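# Move the thin-walled cover from its holder onto the module

## Task

Lift the cover out of the holder it sits in and set it on the base plate so that it sits over the module. The cover's walls are thin, so do not deform them: anything beyond the slightest dent means failure. It only counts if the cover stays in place without the robot holding it at the end.

## Robot and tools

Robot: one six-joint arm (a UFACTORY 850-type arm) with a Robotiq 2F-85 two-finger gripper. Every motion command drives this one arm. The joints from base outward are waist, shoulder, elbow, forearm roll, wrist pitch and wrist roll. The Joint positions line lists them in that order, in rad.

Frames: the scene frame has its origin on the table surface directly under the arm's base. +z is up, and +y is to the left when you face along +x. The base may be slightly tilted. The gripper frame has +z running out along the fingers and y along the line the pads close on. A flat block about 9 cm long sticks out toward the gripper's +x and turns with the hand. end_effector_position is the point midway between the pads when they are shut. The closed fingertips reach about 19 mm past that point, and open ones about 6 mm. Closing also pushes the tips about 13 mm farther out, so keep that much clearance above a surface before you close.

execute_actions {actions, pictures}: actions holds at most one item. An empty list sends nothing and just reports the state. An item {rows, steps} runs 1 to 15 control steps of 1/30 s each (default 15). rows is a list of 1 to 15 rows. Row i is used on step i, and the last row repeats. An item with only steps (up to 300) is a wait, counted from the previous result. pictures (true/false) chooses whether the images come back.

A row is always 9 numbers, each between -1 and 1: dx, dy, dz, rx, ry, rz, position, force_limit, speed. The first six are an offset, not a pose. They are expressed in the gripper's own axes and measured from the gripper pose in the latest result that reports it. If no result in this scene has reported it yet, or for a second or later call in one reply, they are measured from where the hand is when the action begins. Every row uses that same reference, so rows are not cumulative. Scale: 1.0 equals 0.6 m of translation or 180 degrees. rx, ry and rz form a single rotation vector. All-zero offsets are not a pause; they pull the hand back to the reference pose. At each step the commanded pose is clipped to 70 mm and 16 degrees from the measured pose, and position takes priority over orientation. After an action the arm continues only to the last clipped pose, so check the reported pose and send the rest.

The last three numbers are absolute gripper settings. position: +1 is fully open (85 mm), the pads touch at about -0.8, and -1 keeps closing until blocked. force_limit is per-pad force: on a 40 mm object closed slowly, about 20 N at -1, 128 N at 0 and 235 N at +1. speed is the rate the gap changes: about 20, 85 and 150 mm/s at -1, 0 and +1. Faster closing adds up to about 5 N at speed 0 and 12 N at +1. A new force_limit or speed only takes effect after a position change of at least 0.01. To soften a grip, open first and then close again. For the cover, use a low force_limit and slow speed so the walls are not dented.

move {target, speed}: target is one 9-number row as above, an offset from the same reference. The hand follows a straight path toward it lasting 0.5 to 10 s; past 10 s it stops short. speed is in m/s, from 0.002 to 0.5 (default 0.25), and rotation is limited to twice that in rad/s. The gripper numbers are applied at the start. The path does not slow for obstacles. Faster motion and targets set deeper past a contact press harder. The result adds a move: line with the outcome (done, off_target, moving, held, fault), which limits acted (paced = the pose sent was clipped; held = some steps were blocked), and the distance to target.



Results: the state line gives end_effector_position (m), end_effector_quat_wxyz, and linear and angular velocities in the scene frame. The reported hand position can be off, more so at long reach. object_status: 0 moving, 1 blocked while opening, 2 blocked while closing (a grip), 3 reached the commanded position or pads touching. Any new position value resets it to 0 for a moment. position_measured is in counts: 3 fully open, about 78 = 60 mm, 130 = 40 mm, 180 = 20 mm, 230 = pads touching. "pose unreachable" and HELD mark steps the clearance check changed or blocked; the mounting post counts as part of the arm. "Hand target" shows where the controller is currently driving.

Cameras: cam_high and cam_low, both 504x504, with calibration given per camera (K, distortion, T_world_to_cam). Real values may differ by up to about 2.3 degrees and 9 mm.

Limits and hazards: if a joint's contact torque reaches its load limit (waist 57, shoulder 57, elbow 47.5, forearm roll 25.6, wrist pitch 18, wrist roll 18 N m, including held weight), the arm backs off, stops for 10 s and skips the rest of the call. Holding a load heats motors: MOTOR HOT appears from 65 °C, and at 80 °C the brakes engage (OVER-TEMPERATURE FAULT). Loose objects may occasionally be nudged. Avoid knocking or placing anything off the table, dropping the cover, slamming into things and pressing hard. Release the cover only once it rests stably over the module, then move the gripper clear.

Each tool is called after "Request:" as name([rows], argument=value, ...), one row to a line, values as JSON.

## Session

Request:
execute_actions(actions=[])

Scene clock: 0.00 s of 5600.00 s.
end_effector_position=(+0.5380, -0.1888, +0.3176) position_measured=3 object_status=3 end_effector_quat_wxyz=(+0.140, +0.219, +0.909, +0.326) end_effector_velocity=(-0.000, +0.000, +0.000) end_effector_angular_velocity=(+0.001, -0.000, -0.001)
Joint positions: [-0.623 -0.53  -1.104  1.002 -0.92  -0.956]
Joint velocities: [-0.     0.001  0.001  0.001  0.     0.   ]
Hand target: +0.538, -0.189, +0.318; +0.140, +0.219, +0.909, +0.326

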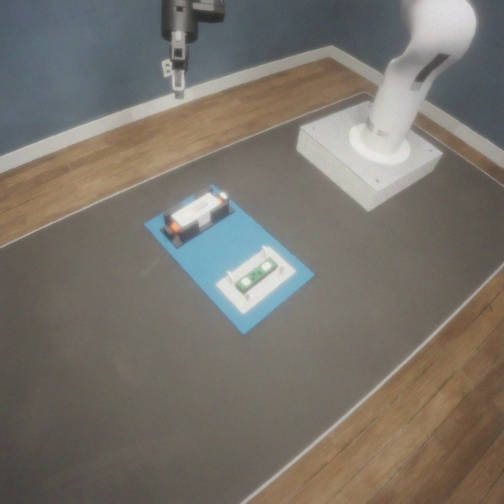

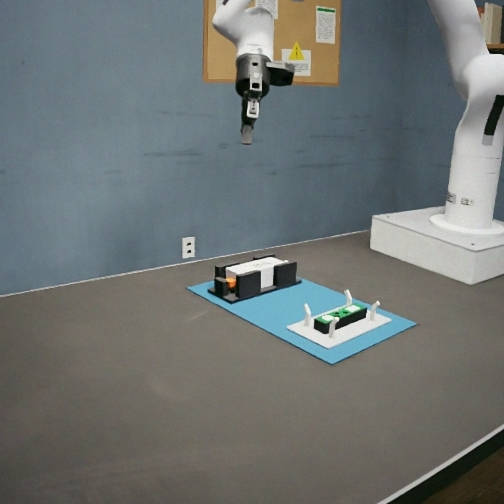

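Request:
zoom_image(camera="cam_high", region=[140, 170, 260, 270])

Request:
zoom_image(camera="cam_low", region=[190, 240, 320, 320])

Request:
zoom_image(camera="cam_high", region=[200, 230, 320, 330])

Request:
zoom_image(camera="cam_low", region=[270, 280, 420, 370])

Region (140, 170, 260, 270) of cam_high's 504x504 image, scaled by 4.200, with more detail than that image has.

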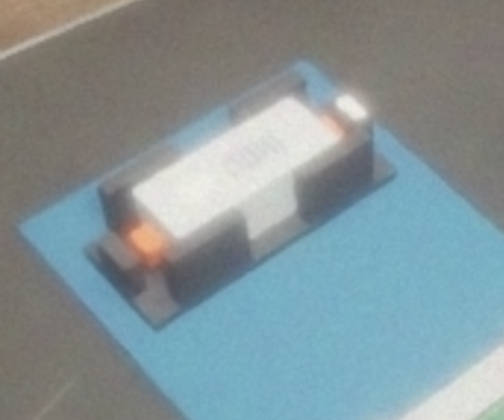

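Region (190, 240, 320, 320) of cam_low's 504x504 image, scaled by 3.877, with more detail than that image has; it fills the top 310 rows of this view, and the rest is white.

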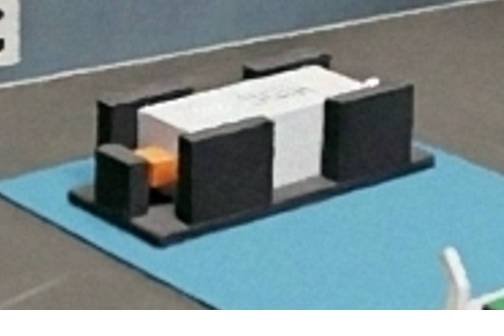

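Region (200, 230, 320, 330) of cam_high's 504x504 image, scaled by 4.200, with more detail than that image has.

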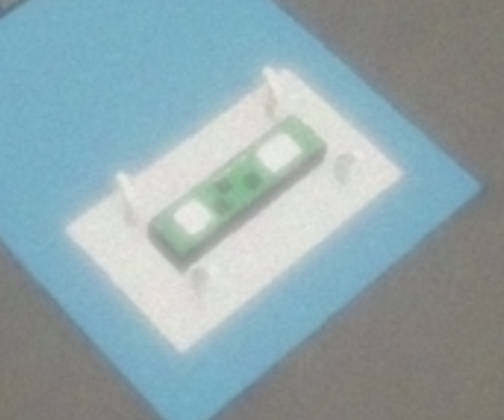

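Region (270, 280, 420, 370) of cam_low's 504x504 image, scaled by 3.360, with more detail than that image has; it fills the top 302 rows of this view, and the rest is white.

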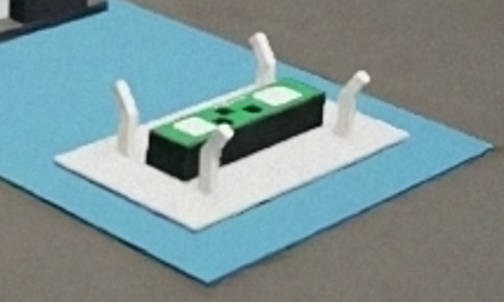

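Request:
zoom_image(camera="cam_high", region=[180, 180, 240, 230])

Request:
zoom_image(camera="cam_low", region=[240, 245, 310, 295])

Region (180, 180, 240, 230) of cam_high's 504x504 image, scaled by 8.400, with more detail than that image has.

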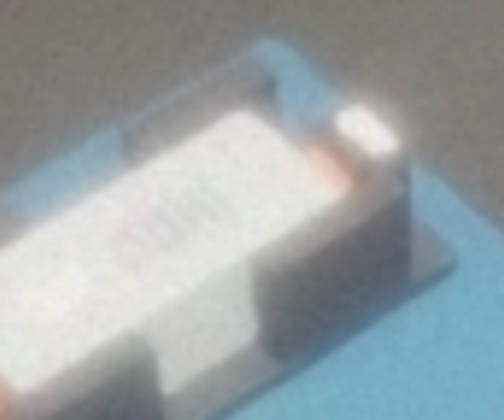

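Region (240, 245, 310, 295) of cam_low's 504x504 image, scaled by 7.200, with more detail than that image has; it fills the top 360 rows of this view, and the rest is white.

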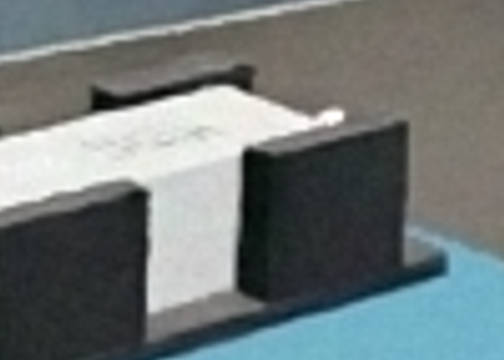

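Request:
move(target=[0.0167,-0.1147,0.2718,0.2084,0.1074,-0.1863,1,-1,-1], speed=0.2)

Scene clock: 63.57 s of 5600.00 s.
end_effector_position=(+0.5729, -0.1454, +0.1494) position_measured=3 object_status=3 end_effector_quat_wxyz=(-0.000, -0.070, +0.998, -0.000) end_effector_velocity=(-0.000, +0.000, -0.002) end_effector_angular_velocity=(-0.006, +0.005, +0.001)
Joint positions: [-0.219 -0.78  -1.238  0.04  -0.478 -0.434]
Joint velocities: [ 0.004 -0.004 -0.002 -0.016 -0.001  0.016]
Hand target: +0.573, -0.145, +0.149; -0.001, -0.070, +0.998, -0.000
Off the commanded pose: 0.000 m, 0 deg.
After step 90, 57.83 s passed at rest.
move: done

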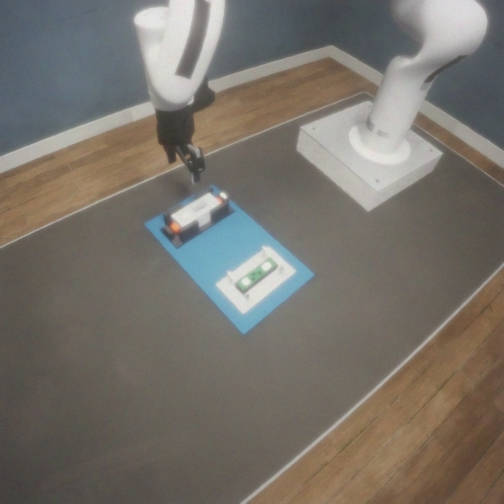

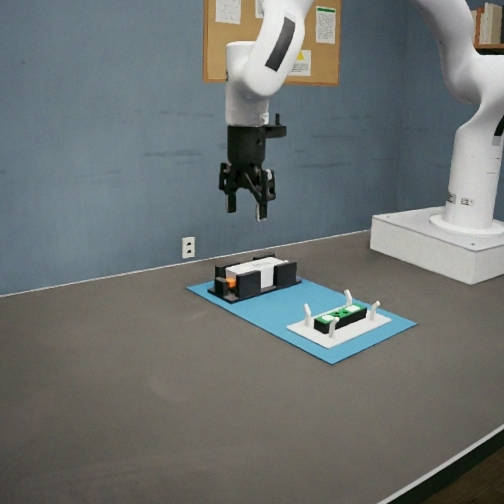

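Request:
move(target=[0.02,0,0.12,0,0,0,1,-1,-1], speed=0.1)

Request:
zoom_image(camera="cam_high", region=[140, 150, 260, 260])

Request:
zoom_image(camera="cam_low", region=[190, 210, 320, 320])

Scene clock: 71.33 s of 5600.00 s.
end_effector_position=(+0.5613, -0.1472, +0.0777) position_measured=3 object_status=3 end_effector_quat_wxyz=(-0.000, -0.070, +0.998, -0.000) end_effector_velocity=(-0.000, -0.000, -0.000) end_effector_angular_velocity=(-0.000, -0.000, +0.001)
Joint positions: [-0.225 -0.895 -1.228  0.053 -0.351 -0.454]
Joint velocities: [-0.     0.     0.001 -0.     0.001 -0.001]
Hand target: +0.561, -0.147, +0.077; -0.000, -0.070, +0.998, -0.000
Off the commanded pose: 0.000 m, 0 deg.
After step 90, 3.67 s passed at rest.
move: done

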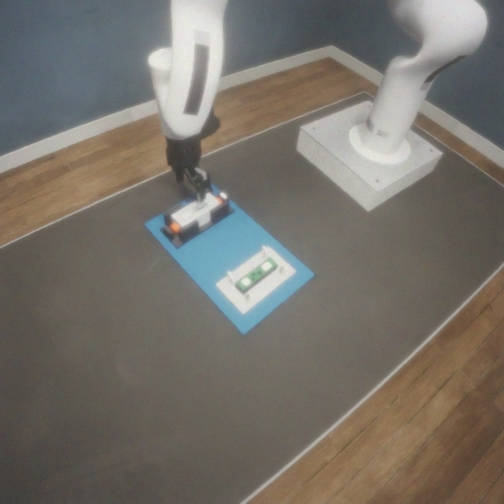

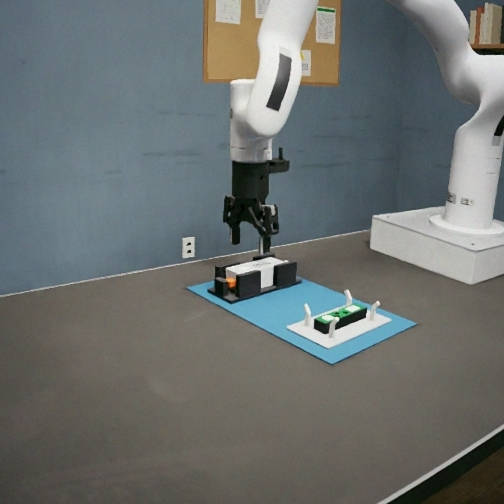

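Region (140, 150, 260, 260) of cam_high's 504x504 image, scaled by 4.200, with more detail than that image has; it fills the top 462 rows of this view, and the rest is white.

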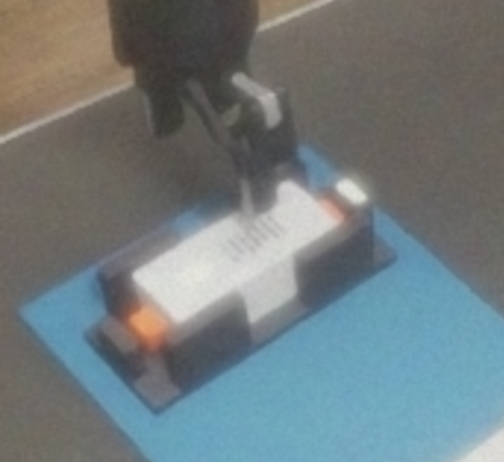

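Region (190, 210, 320, 320) of cam_low's 504x504 image, scaled by 3.877, with more detail than that image has; it fills the top 426 rows of this view, and the rest is white.

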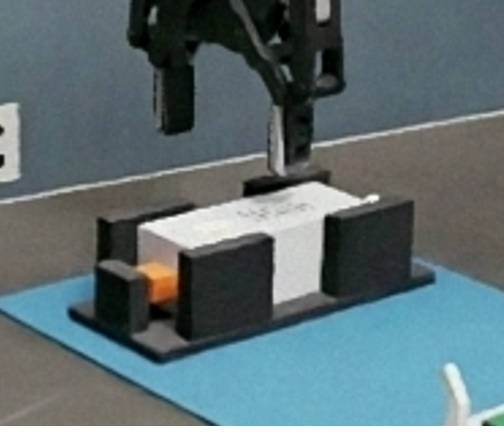

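Request:
move(target=[-0.008,0.046,0.02,0,0,0,1,-1,-1], speed=0.05)

Request:
zoom_image(camera="cam_high", region=[150, 160, 250, 250])

Request:
zoom_image(camera="cam_low", region=[200, 220, 310, 310])

Scene clock: 90.33 s of 5600.00 s.
end_effector_position=(+0.5623, -0.1193, +0.0657) position_measured=3 object_status=3 end_effector_quat_wxyz=(-0.000, -0.069, +0.998, -0.000) end_effector_velocity=(-0.001, +0.001, -0.001) end_effector_angular_velocity=(+0.001, +0.002, -0.001)
Joint positions: [-0.177 -0.909 -1.215  0.06  -0.325 -0.413]
Joint velocities: [ 0.001 -0.001  0.002  0.     0.001  0.002]
Hand target: +0.562, -0.119, +0.066; -0.000, -0.070, +0.998, -0.000
Off the commanded pose: 0.000 m, 0 deg.
After step 90, 15.10 s passed at rest.
move: done

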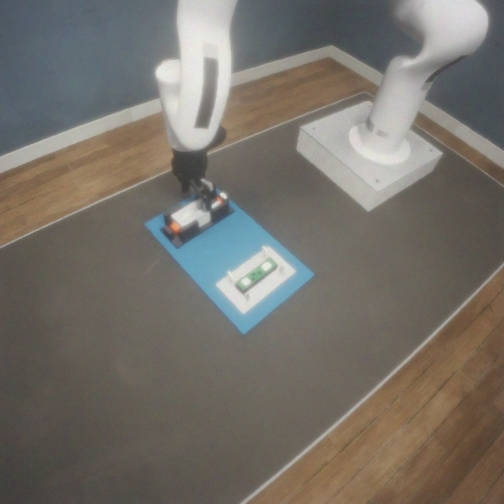

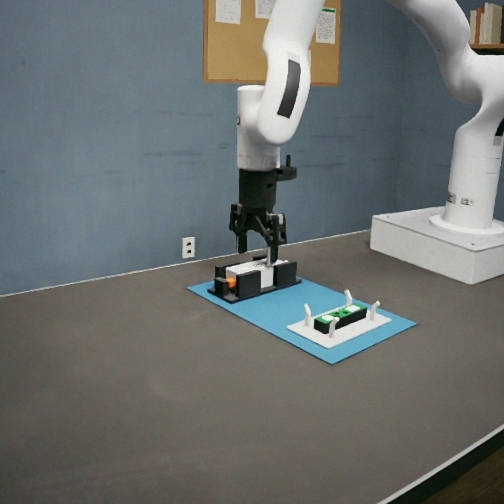

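Region (150, 160, 250, 250) of cam_high's 504x504 image, scaled by 5.040, with more detail than that image has; it fills the top 454 rows of this view, and the rest is white.

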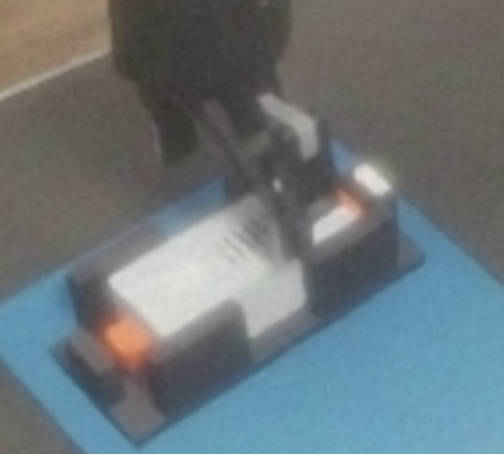

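Region (200, 220, 310, 310) of cam_low's 504x504 image, scaled by 4.582, with more detail than that image has; it fills the top 412 rows of this view, and the rest is white.

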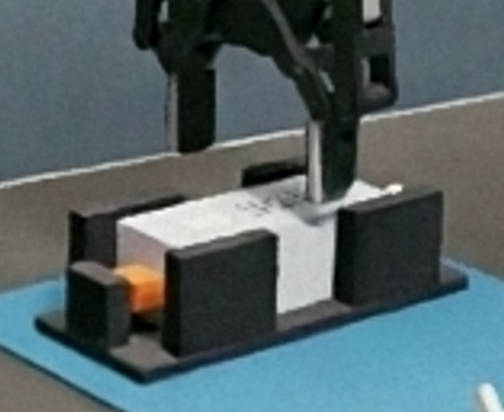

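Request:
move(target=[-0.027,0.023,-0.008,0,0,0,1,-1,-1], speed=0.03)

Request:
zoom_image(camera="cam_high", region=[150, 160, 250, 250])

Request:
zoom_image(camera="cam_low", region=[200, 220, 310, 310])

Scene clock: 106.87 s of 5600.00 s.
end_effector_position=(+0.5763, -0.1035, +0.0705) position_measured=3 object_status=3 end_effector_quat_wxyz=(-0.000, -0.069, +0.998, -0.000) end_effector_velocity=(-0.001, +0.001, -0.000) end_effector_angular_velocity=(+0.000, +0.002, -0.001)
Joint positions: [-0.146 -0.916 -1.248  0.057 -0.349 -0.379]
Joint velocities: [ 0.001  0.     0.001 -0.001 -0.002  0.002]
Hand target: +0.576, -0.103, +0.071; -0.000, -0.069, +0.998, -0.000
Off the commanded pose: 0.000 m, 0 deg.
After step 90, 12.53 s passed at rest.
move: done

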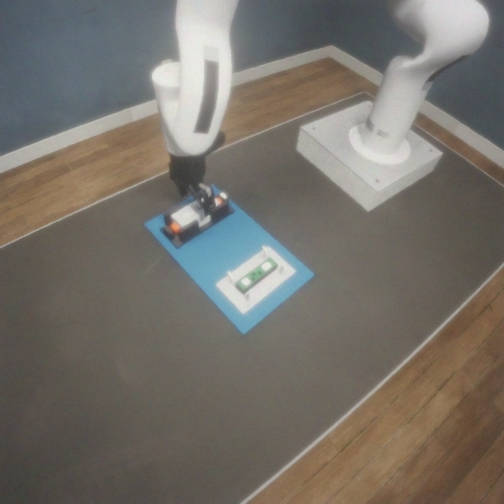

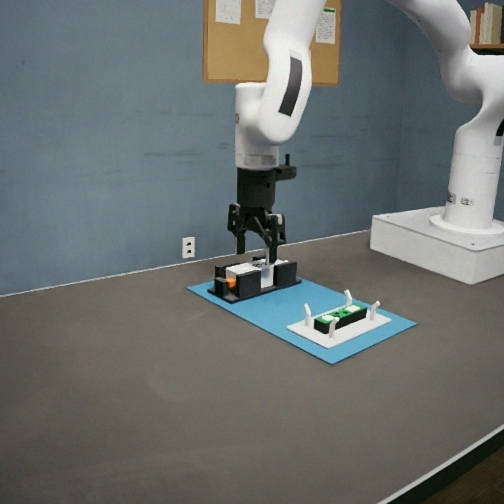

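Region (150, 160, 250, 250) of cam_high's 504x504 image, scaled by 5.040, with more detail than that image has; it fills the top 454 rows of this view, and the rest is white.

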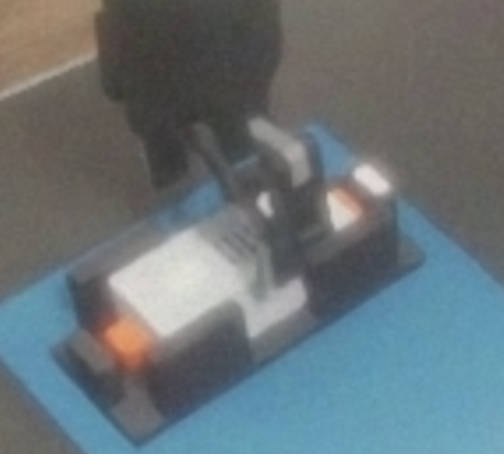

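Region (200, 220, 310, 310) of cam_low's 504x504 image, scaled by 4.582, with more detail than that image has; it fills the top 412 rows of this view, and the rest is white.

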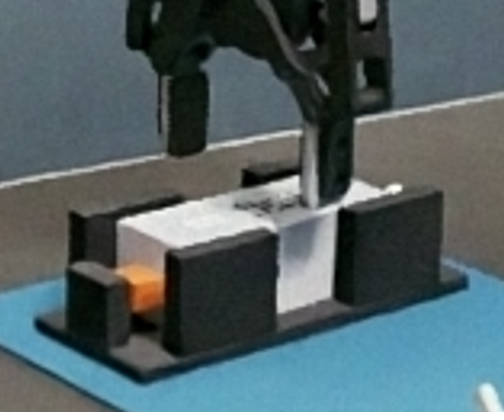

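Request:
move(target=[0.007,0,0.035,0,0,0,1,-1,-1], speed=0.02)

Request:
zoom_image(camera="cam_high", region=[150, 160, 250, 250])

Request:
zoom_image(camera="cam_low", region=[200, 220, 310, 310])

Scene clock: 123.63 s of 5600.00 s.
end_effector_position=(+0.5722, -0.1041, +0.0496) position_measured=3 object_status=3 end_effector_quat_wxyz=(-0.000, -0.069, +0.998, -0.000) end_effector_velocity=(+0.002, -0.000, +0.001) end_effector_angular_velocity=(-0.001, -0.004, +0.000)
Joint positions: [-0.148 -0.952 -1.248  0.064 -0.314 -0.387]
Joint velocities: [-0.     0.    -0.002 -0.     0.001 -0.   ]
Hand target: +0.572, -0.104, +0.049; -0.000, -0.069, +0.998, -0.000
Off the commanded pose: 0.000 m, 0 deg.
After step 90, 12.43 s passed at rest.
move: done

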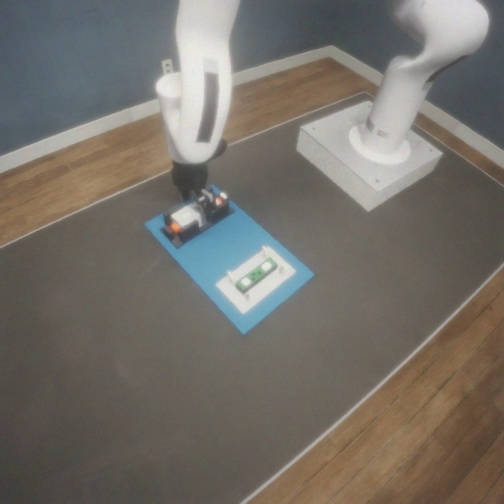

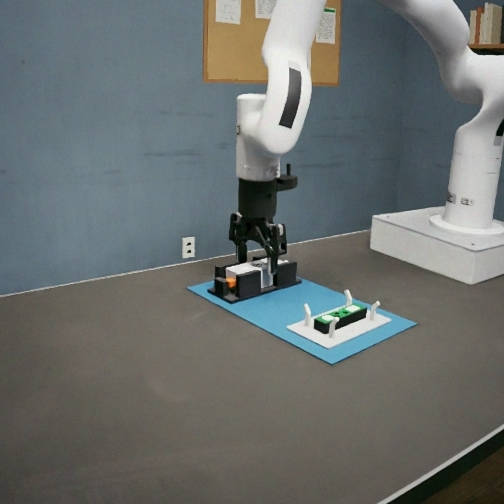

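Region (150, 160, 250, 250) of cam_high's 504x504 image, scaled by 5.040, with more detail than that image has; it fills the top 454 rows of this view, and the rest is white.

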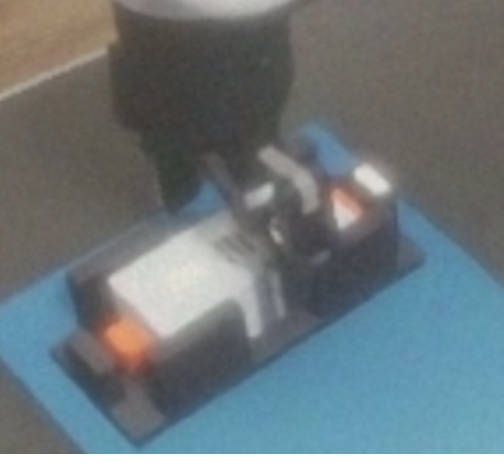

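Region (200, 220, 310, 310) of cam_low's 504x504 image, scaled by 4.582, with more detail than that image has; it fills the top 412 rows of this view, and the rest is white.

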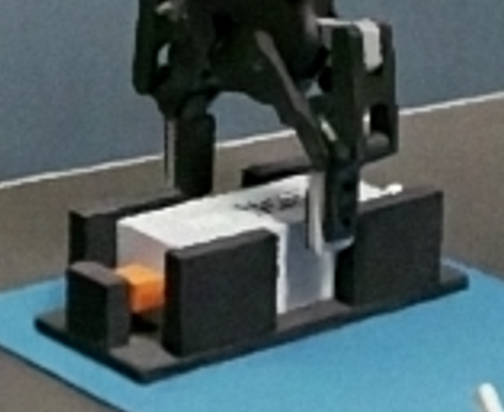

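Request:
move(target=[0,0,0.018,0,0,0,0.5,-1,-1], speed=0.015)

Request:
zoom_image(camera="cam_high", region=[160, 170, 240, 245])

Request:
zoom_image(camera="cam_low", region=[200, 220, 310, 310])

Scene clock: 134.10 s of 5600.00 s.
end_effector_position=(+0.5723, -0.1041, +0.0388) position_measured=66 object_status=0 end_effector_quat_wxyz=(-0.000, -0.069, +0.998, -0.000) end_effector_velocity=(-0.001, +0.000, -0.001) end_effector_angular_velocity=(+0.000, +0.001, +0.000)
Joint positions: [-0.147 -0.974 -1.256  0.067 -0.3   -0.39 ]
Joint velocities: [-0.    -0.001  0.001 -0.001 -0.     0.   ]
Hand target: +0.572, -0.104, +0.039; -0.000, -0.069, +0.998, -0.000
Off the commanded pose: 0.000 m, 0 deg.
After step 90, 5.97 s passed at rest.
move: done

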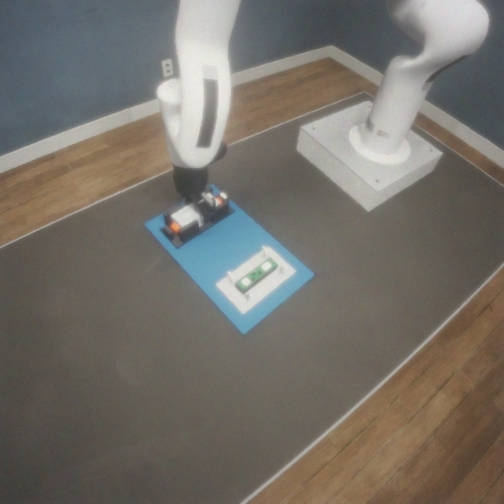

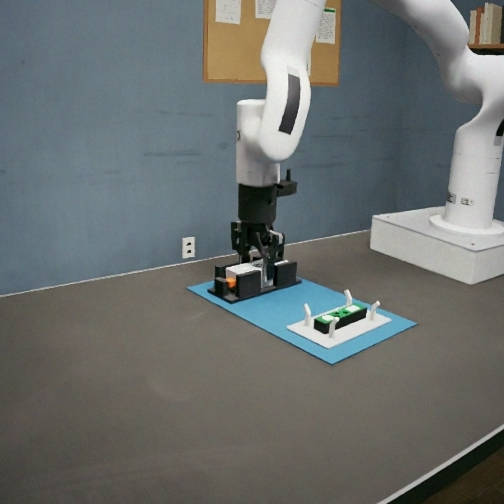

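Region (160, 170, 240, 245) of cam_high's 504x504 image, scaled by 6.300, with more detail than that image has; it fills the top 472 rows of this view, and the rest is white.

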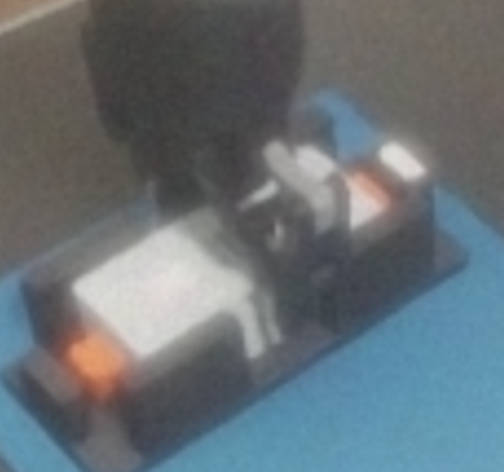

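Region (200, 220, 310, 310) of cam_low's 504x504 image, scaled by 4.582, with more detail than that image has; it fills the top 412 rows of this view, and the rest is white.

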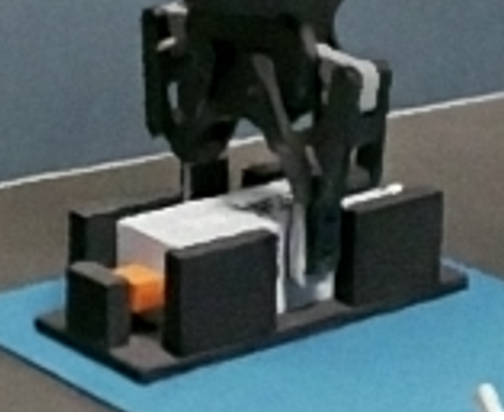

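Request:
move(target=[0,0,0,0,0,0,-1,-1,-1], speed=0.01)

Request:
zoom_image(camera="cam_low", region=[200, 220, 310, 310])

Scene clock: 141.57 s of 5600.00 s.
end_effector_position=(+0.5718, -0.1038, +0.0388) position_measured=114 object_status=2 end_effector_quat_wxyz=(-0.001, -0.070, +0.998, -0.000) end_effector_velocity=(+0.001, -0.001, +0.000) end_effector_angular_velocity=(-0.002, -0.007, -0.001)
Joint positions: [-0.147 -0.974 -1.256  0.067 -0.302 -0.39 ]
Joint velocities: [-0.001  0.001  0.002  0.     0.008 -0.001]
Hand target: +0.572, -0.104, +0.039; -0.000, -0.069, +0.998, -0.000
Off the commanded pose: 0.001 m, 0 deg.
After step 90, 3.27 s passed at rest.
move: done

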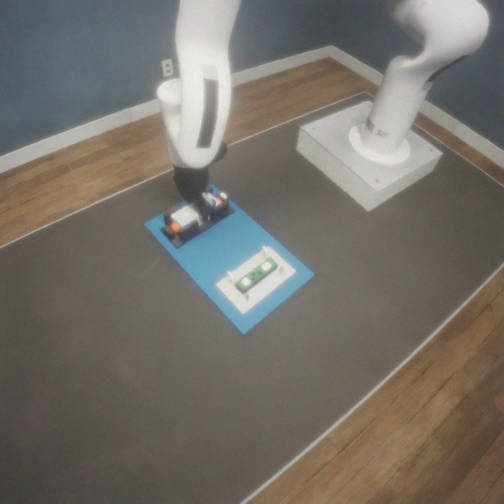

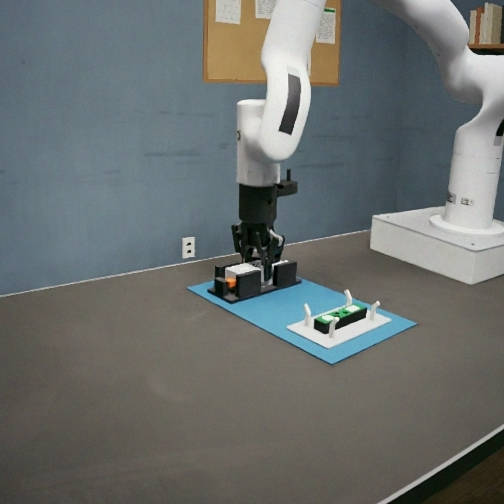

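Region (200, 220, 310, 310) of cam_low's 504x504 image, scaled by 4.582, with more detail than that image has; it fills the top 412 rows of this view, and the rest is white.

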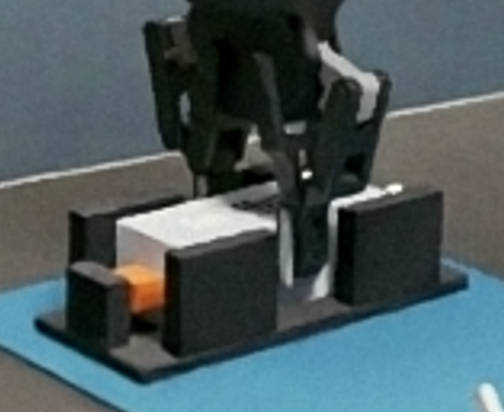

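Request:
move(target=[0,0,-0.013,0,0,0,-1,-1,-1], speed=0.006)

Request:
zoom_image(camera="cam_low", region=[200, 220, 310, 310])

Scene clock: 149.00 s of 5600.00 s.
end_effector_position=(+0.5719, -0.1039, +0.0466) position_measured=115 object_status=2 end_effector_quat_wxyz=(-0.001, -0.070, +0.998, -0.000) end_effector_velocity=(+0.000, +0.000, +0.001) end_effector_angular_velocity=(-0.000, -0.001, -0.000)
Joint positions: [-0.148 -0.958 -1.25   0.064 -0.311 -0.388]
Joint velocities: [ 0.     0.002  0.001  0.    -0.     0.   ]
Hand target: +0.572, -0.104, +0.047; -0.001, -0.070, +0.998, -0.000
Off the commanded pose: 0.000 m, 0 deg.
After step 90, 2.90 s passed at rest.
move: done

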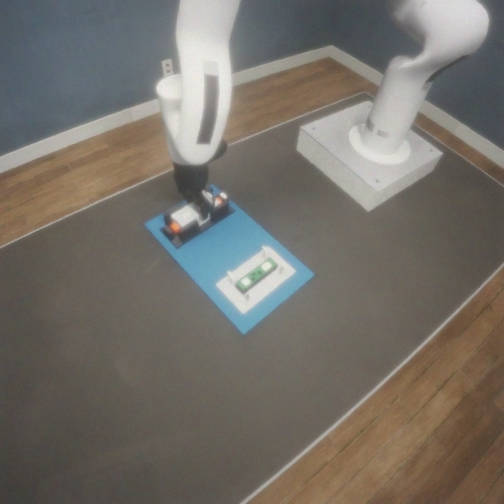

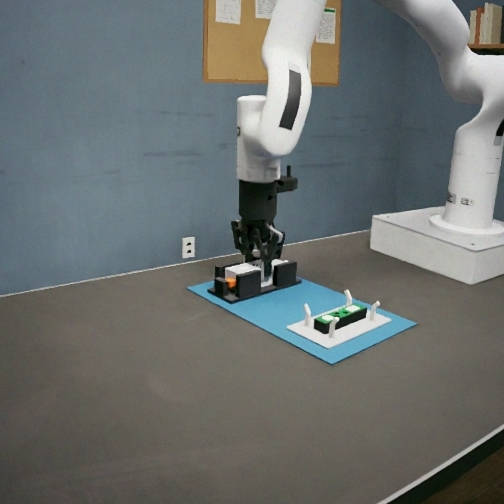

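Region (200, 220, 310, 310) of cam_low's 504x504 image, scaled by 4.582, with more detail than that image has; it fills the top 412 rows of this view, and the rest is white.

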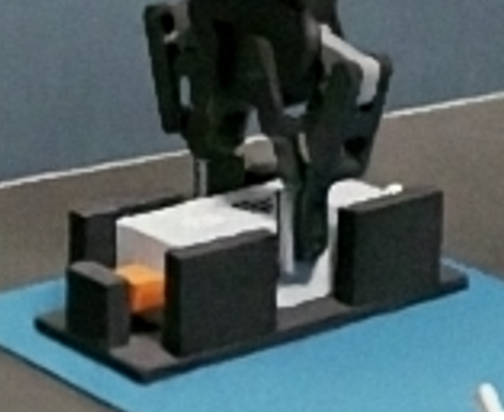

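Request:
zoom_image(camera="cam_high", region=[205, 182, 240, 212])

Request:
zoom_image(camera="cam_high", region=[160, 170, 240, 245])

Region (205, 182, 240, 212) of cam_high's 504x504 image, scaled by 14.400, with more detail than that image has; it fills the top 432 rows of this view, and the rest is white.

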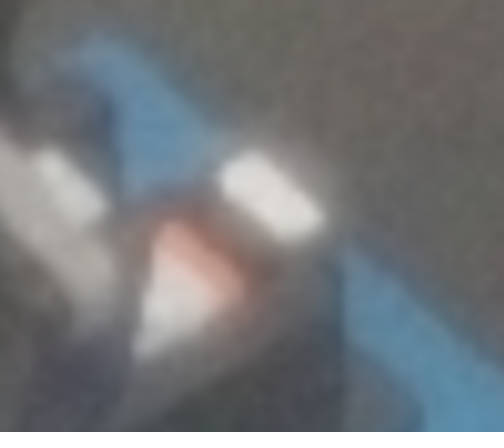

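Region (160, 170, 240, 245) of cam_high's 504x504 image, scaled by 6.300, with more detail than that image has; it fills the top 472 rows of this view, and the rest is white.

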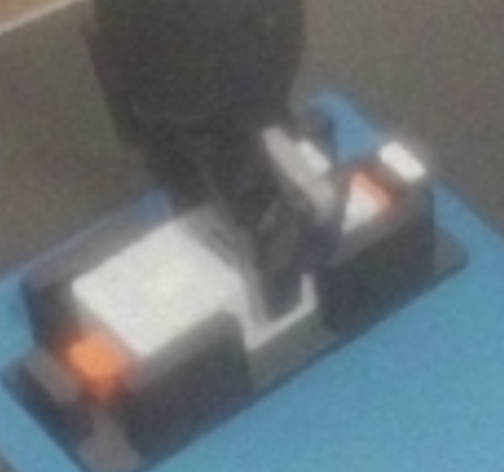

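Request:
move(target=[0,0,0,0,0,0,0.25,-1,-1], speed=0.01)

Request:
move(target=[0,0,0,0,0,0,-1,-0.88,-1], speed=0.01)

Request:
move(target=[0,0,-0.008,0,0,0,-1,-0.88,-1], speed=0.004)

Request:
zoom_image(camera="cam_low", region=[200, 220, 310, 310])

Scene clock: 165.23 s of 5600.00 s.
end_effector_position=(+0.5727, -0.1042, +0.0469) position_measured=98 object_status=3 end_effector_quat_wxyz=(+0.000, -0.069, +0.998, -0.000) end_effector_velocity=(-0.001, +0.001, -0.001) end_effector_angular_velocity=(+0.000, +0.003, +0.003)
Joint positions: [-0.148 -0.957 -1.251  0.064 -0.31  -0.388]
Joint velocities: [ 0.001 -0.001  0.001 -0.002 -0.001  0.   ]
Hand target: +0.572, -0.104, +0.047; -0.001, -0.070, +0.998, -0.000
Off the commanded pose: 0.001 m, 0 deg.
After step 90, 12.53 s passed at rest.
move: done

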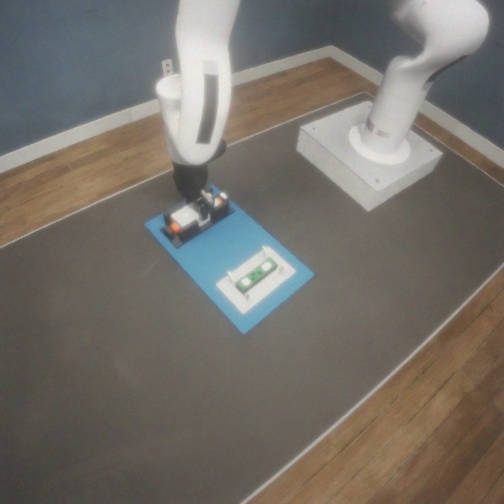

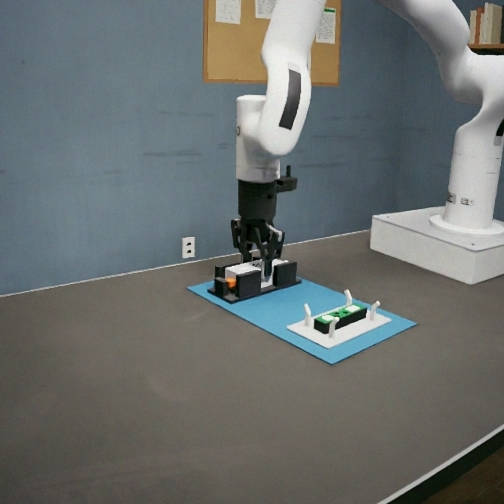

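Scene clock: 165.93 s of 5600.00 s.
end_effector_position=(+0.5726, -0.1039, +0.0472) position_measured=119 object_status=2 end_effector_quat_wxyz=(-0.000, -0.069, +0.998, -0.000) end_effector_velocity=(+0.001, -0.001, +0.001) end_effector_angular_velocity=(-0.001, -0.003, +0.000)
Joint positions: [-0.147 -0.957 -1.251  0.065 -0.312 -0.388]
Joint velocities: [-0.001  0.    -0.002 -0.002  0.001 -0.   ]
Hand target: +0.573, -0.104, +0.047; +0.000, -0.069, +0.998, -0.000
Off the commanded pose: 0.000 m, 0 deg.
move: done

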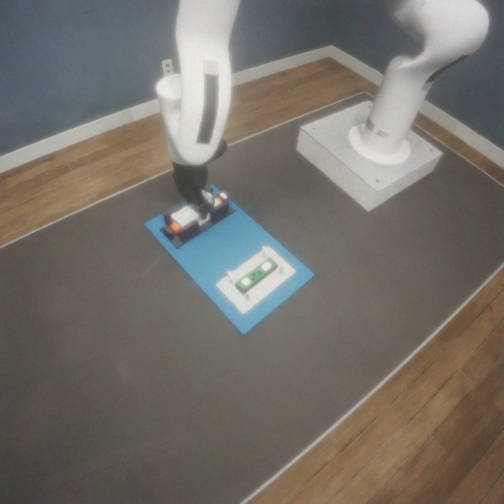

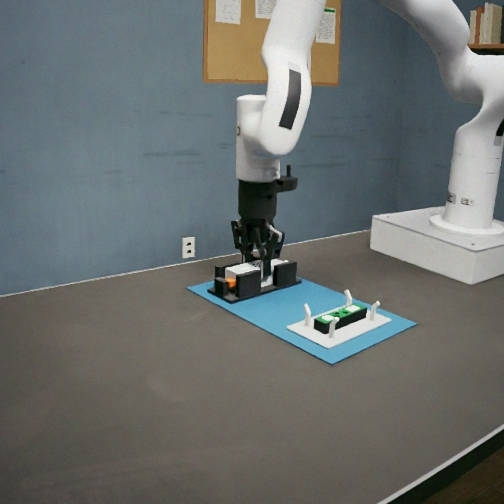

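Scene clock: 167.37 s of 5600.00 s.
end_effector_position=(+0.5723, -0.1039, +0.0518) position_measured=119 object_status=2 end_effector_quat_wxyz=(-0.000, -0.069, +0.998, -0.000) end_effector_velocity=(+0.000, +0.000, +0.000) end_effector_angular_velocity=(-0.000, -0.001, -0.001)
Joint positions: [-0.148 -0.947 -1.247  0.063 -0.318 -0.387]
Joint velocities: [0.    0.001 0.001 0.    0.    0.   ]
Hand target: +0.573, -0.104, +0.052; -0.000, -0.069, +0.998, -0.000
Off the commanded pose: 0.000 m, 0 deg.
move: done

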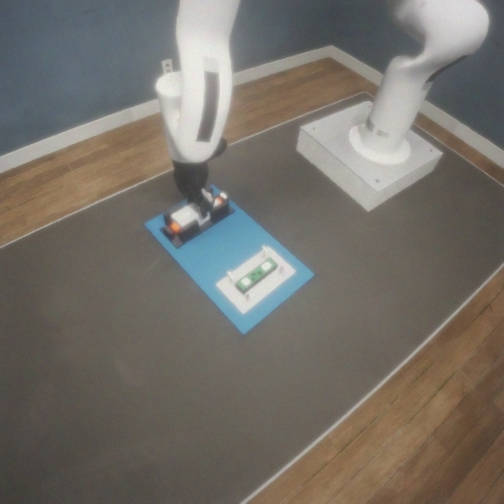

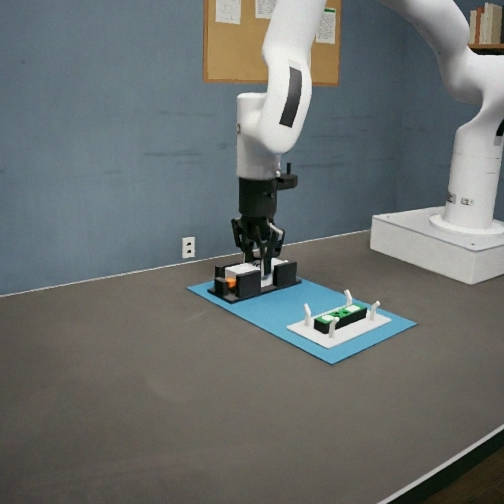

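Region (200, 220, 310, 310) of cam_low's 504x504 image, scaled by 4.582, with more detail than that image has; it fills the top 412 rows of this view, and the rest is white.

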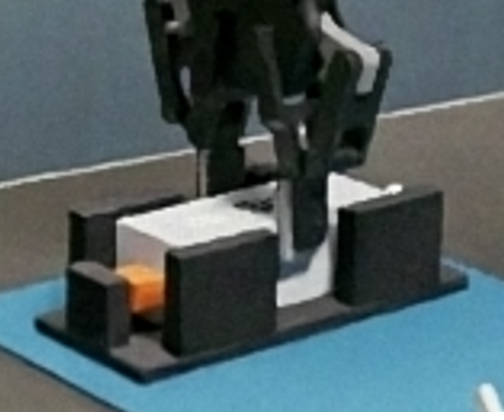

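Request:
move(target=[0,0,0,0,0,0,0.35,-1,-1], speed=0.01)

Request:
move(target=[0,0.004,0.011,0,0,0,0.35,-1,-1], speed=0.01)

Request:
zoom_image(camera="cam_low", region=[200, 220, 310, 310])

Request:
move(target=[0,0,0,0,0,0,-1,-1,-1], speed=0.01)

Request:
zoom_image(camera="cam_low", region=[200, 220, 310, 310])

Scene clock: 183.63 s of 5600.00 s.
end_effector_position=(+0.5725, -0.1040, +0.0519) position_measured=85 object_status=0 end_effector_quat_wxyz=(-0.000, -0.069, +0.998, -0.000) end_effector_velocity=(-0.001, +0.001, +0.000) end_effector_angular_velocity=(+0.001, +0.003, +0.001)
Joint positions: [-0.148 -0.947 -1.247  0.063 -0.318 -0.387]
Joint velocities: [ 0.001  0.001  0.001 -0.    -0.003  0.   ]
Hand target: +0.572, -0.104, +0.052; -0.000, -0.069, +0.998, -0.000
Off the commanded pose: 0.000 m, 0 deg.
After step 90, 12.33 s passed at rest.
move: done

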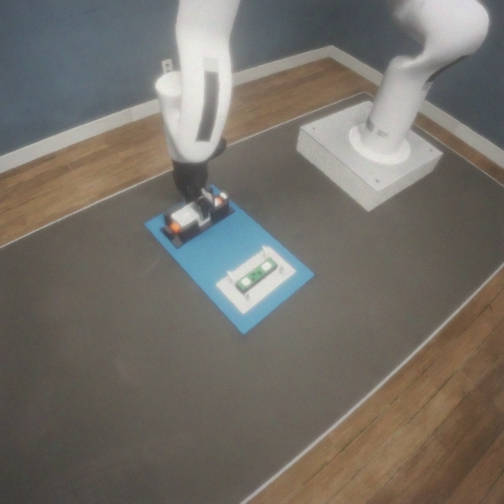

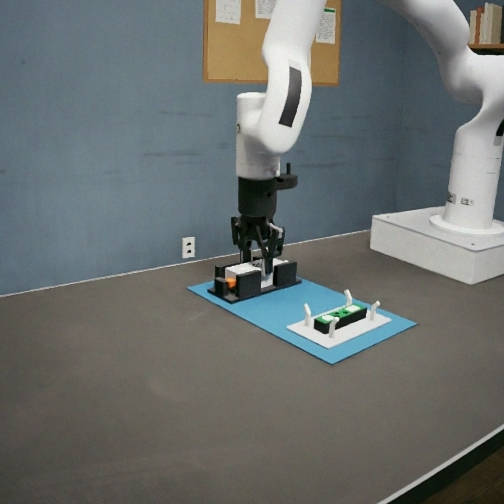

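Scene clock: 184.57 s of 5600.00 s.
end_effector_position=(+0.5722, -0.1016, +0.0453) position_measured=85 object_status=3 end_effector_quat_wxyz=(-0.000, -0.069, +0.998, -0.000) end_effector_velocity=(+0.001, -0.000, -0.000) end_effector_angular_velocity=(-0.001, -0.001, +0.001)
Joint positions: [-0.144 -0.959 -1.25   0.065 -0.308 -0.385]
Joint velocities: [ 0.    -0.001 -0.001 -0.001  0.001  0.   ]
Hand target: +0.572, -0.102, +0.045; -0.000, -0.069, +0.998, -0.000
Off the commanded pose: 0.000 m, 0 deg.
move: done

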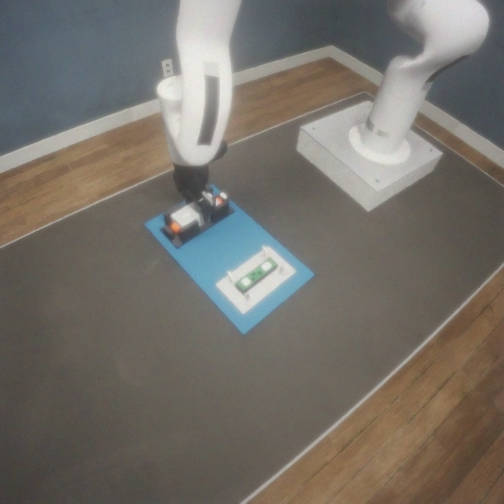

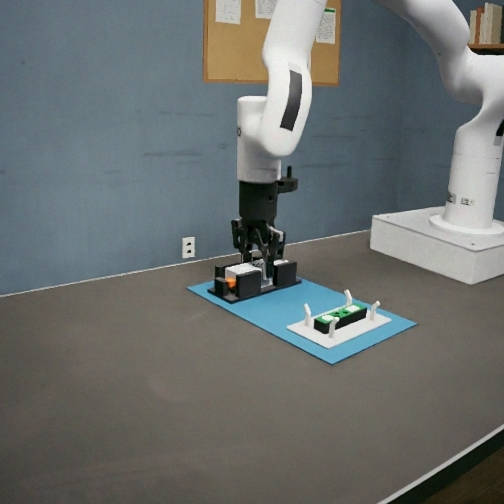

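Region (200, 220, 310, 310) of cam_low's 504x504 image, scaled by 4.582, with more detail than that image has; it fills the top 412 rows of this view, and the rest is white.

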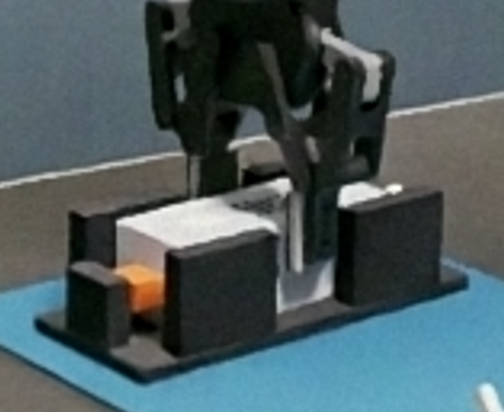

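Scene clock: 185.40 s of 5600.00 s.
end_effector_position=(+0.5725, -0.1018, +0.0456) position_measured=115 object_status=0 end_effector_quat_wxyz=(+0.000, -0.069, +0.998, -0.000) end_effector_velocity=(-0.001, +0.001, -0.001) end_effector_angular_velocity=(+0.000, +0.001, +0.000)
Joint positions: [-0.144 -0.959 -1.25   0.065 -0.308 -0.385]
Joint velocities: [ 0.001 -0.001  0.001  0.001  0.    -0.001]
Hand target: +0.572, -0.102, +0.045; -0.000, -0.069, +0.998, -0.000
Off the commanded pose: 0.001 m, 0 deg.
move: done

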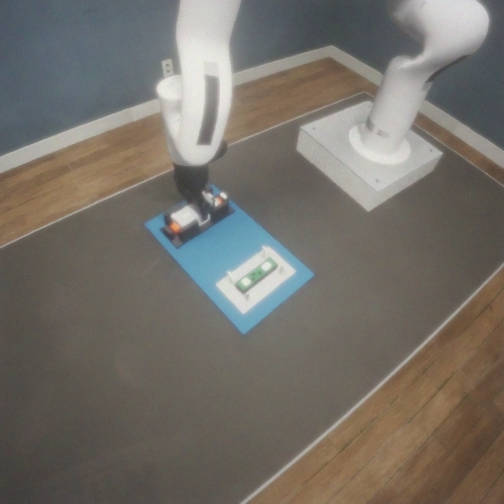

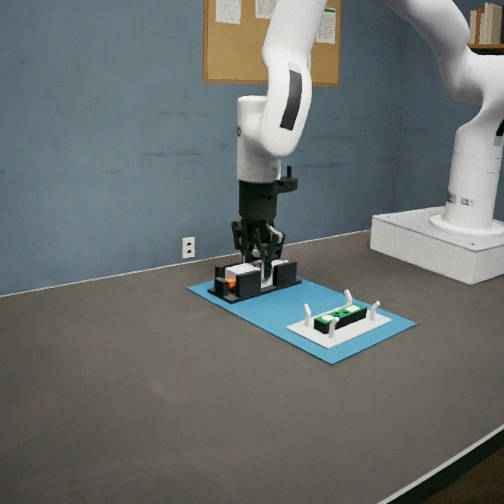

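Region (200, 220, 310, 310) of cam_low's 504x504 image, scaled by 4.582, with more detail than that image has; it fills the top 412 rows of this view, and the rest is white.

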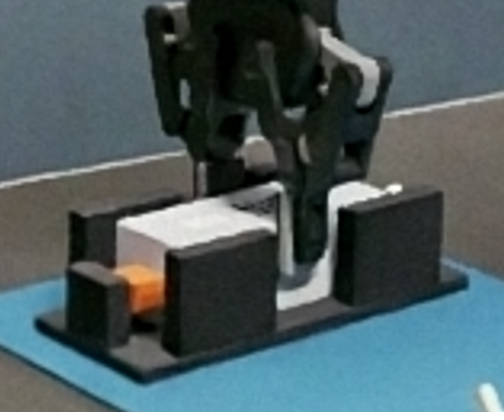

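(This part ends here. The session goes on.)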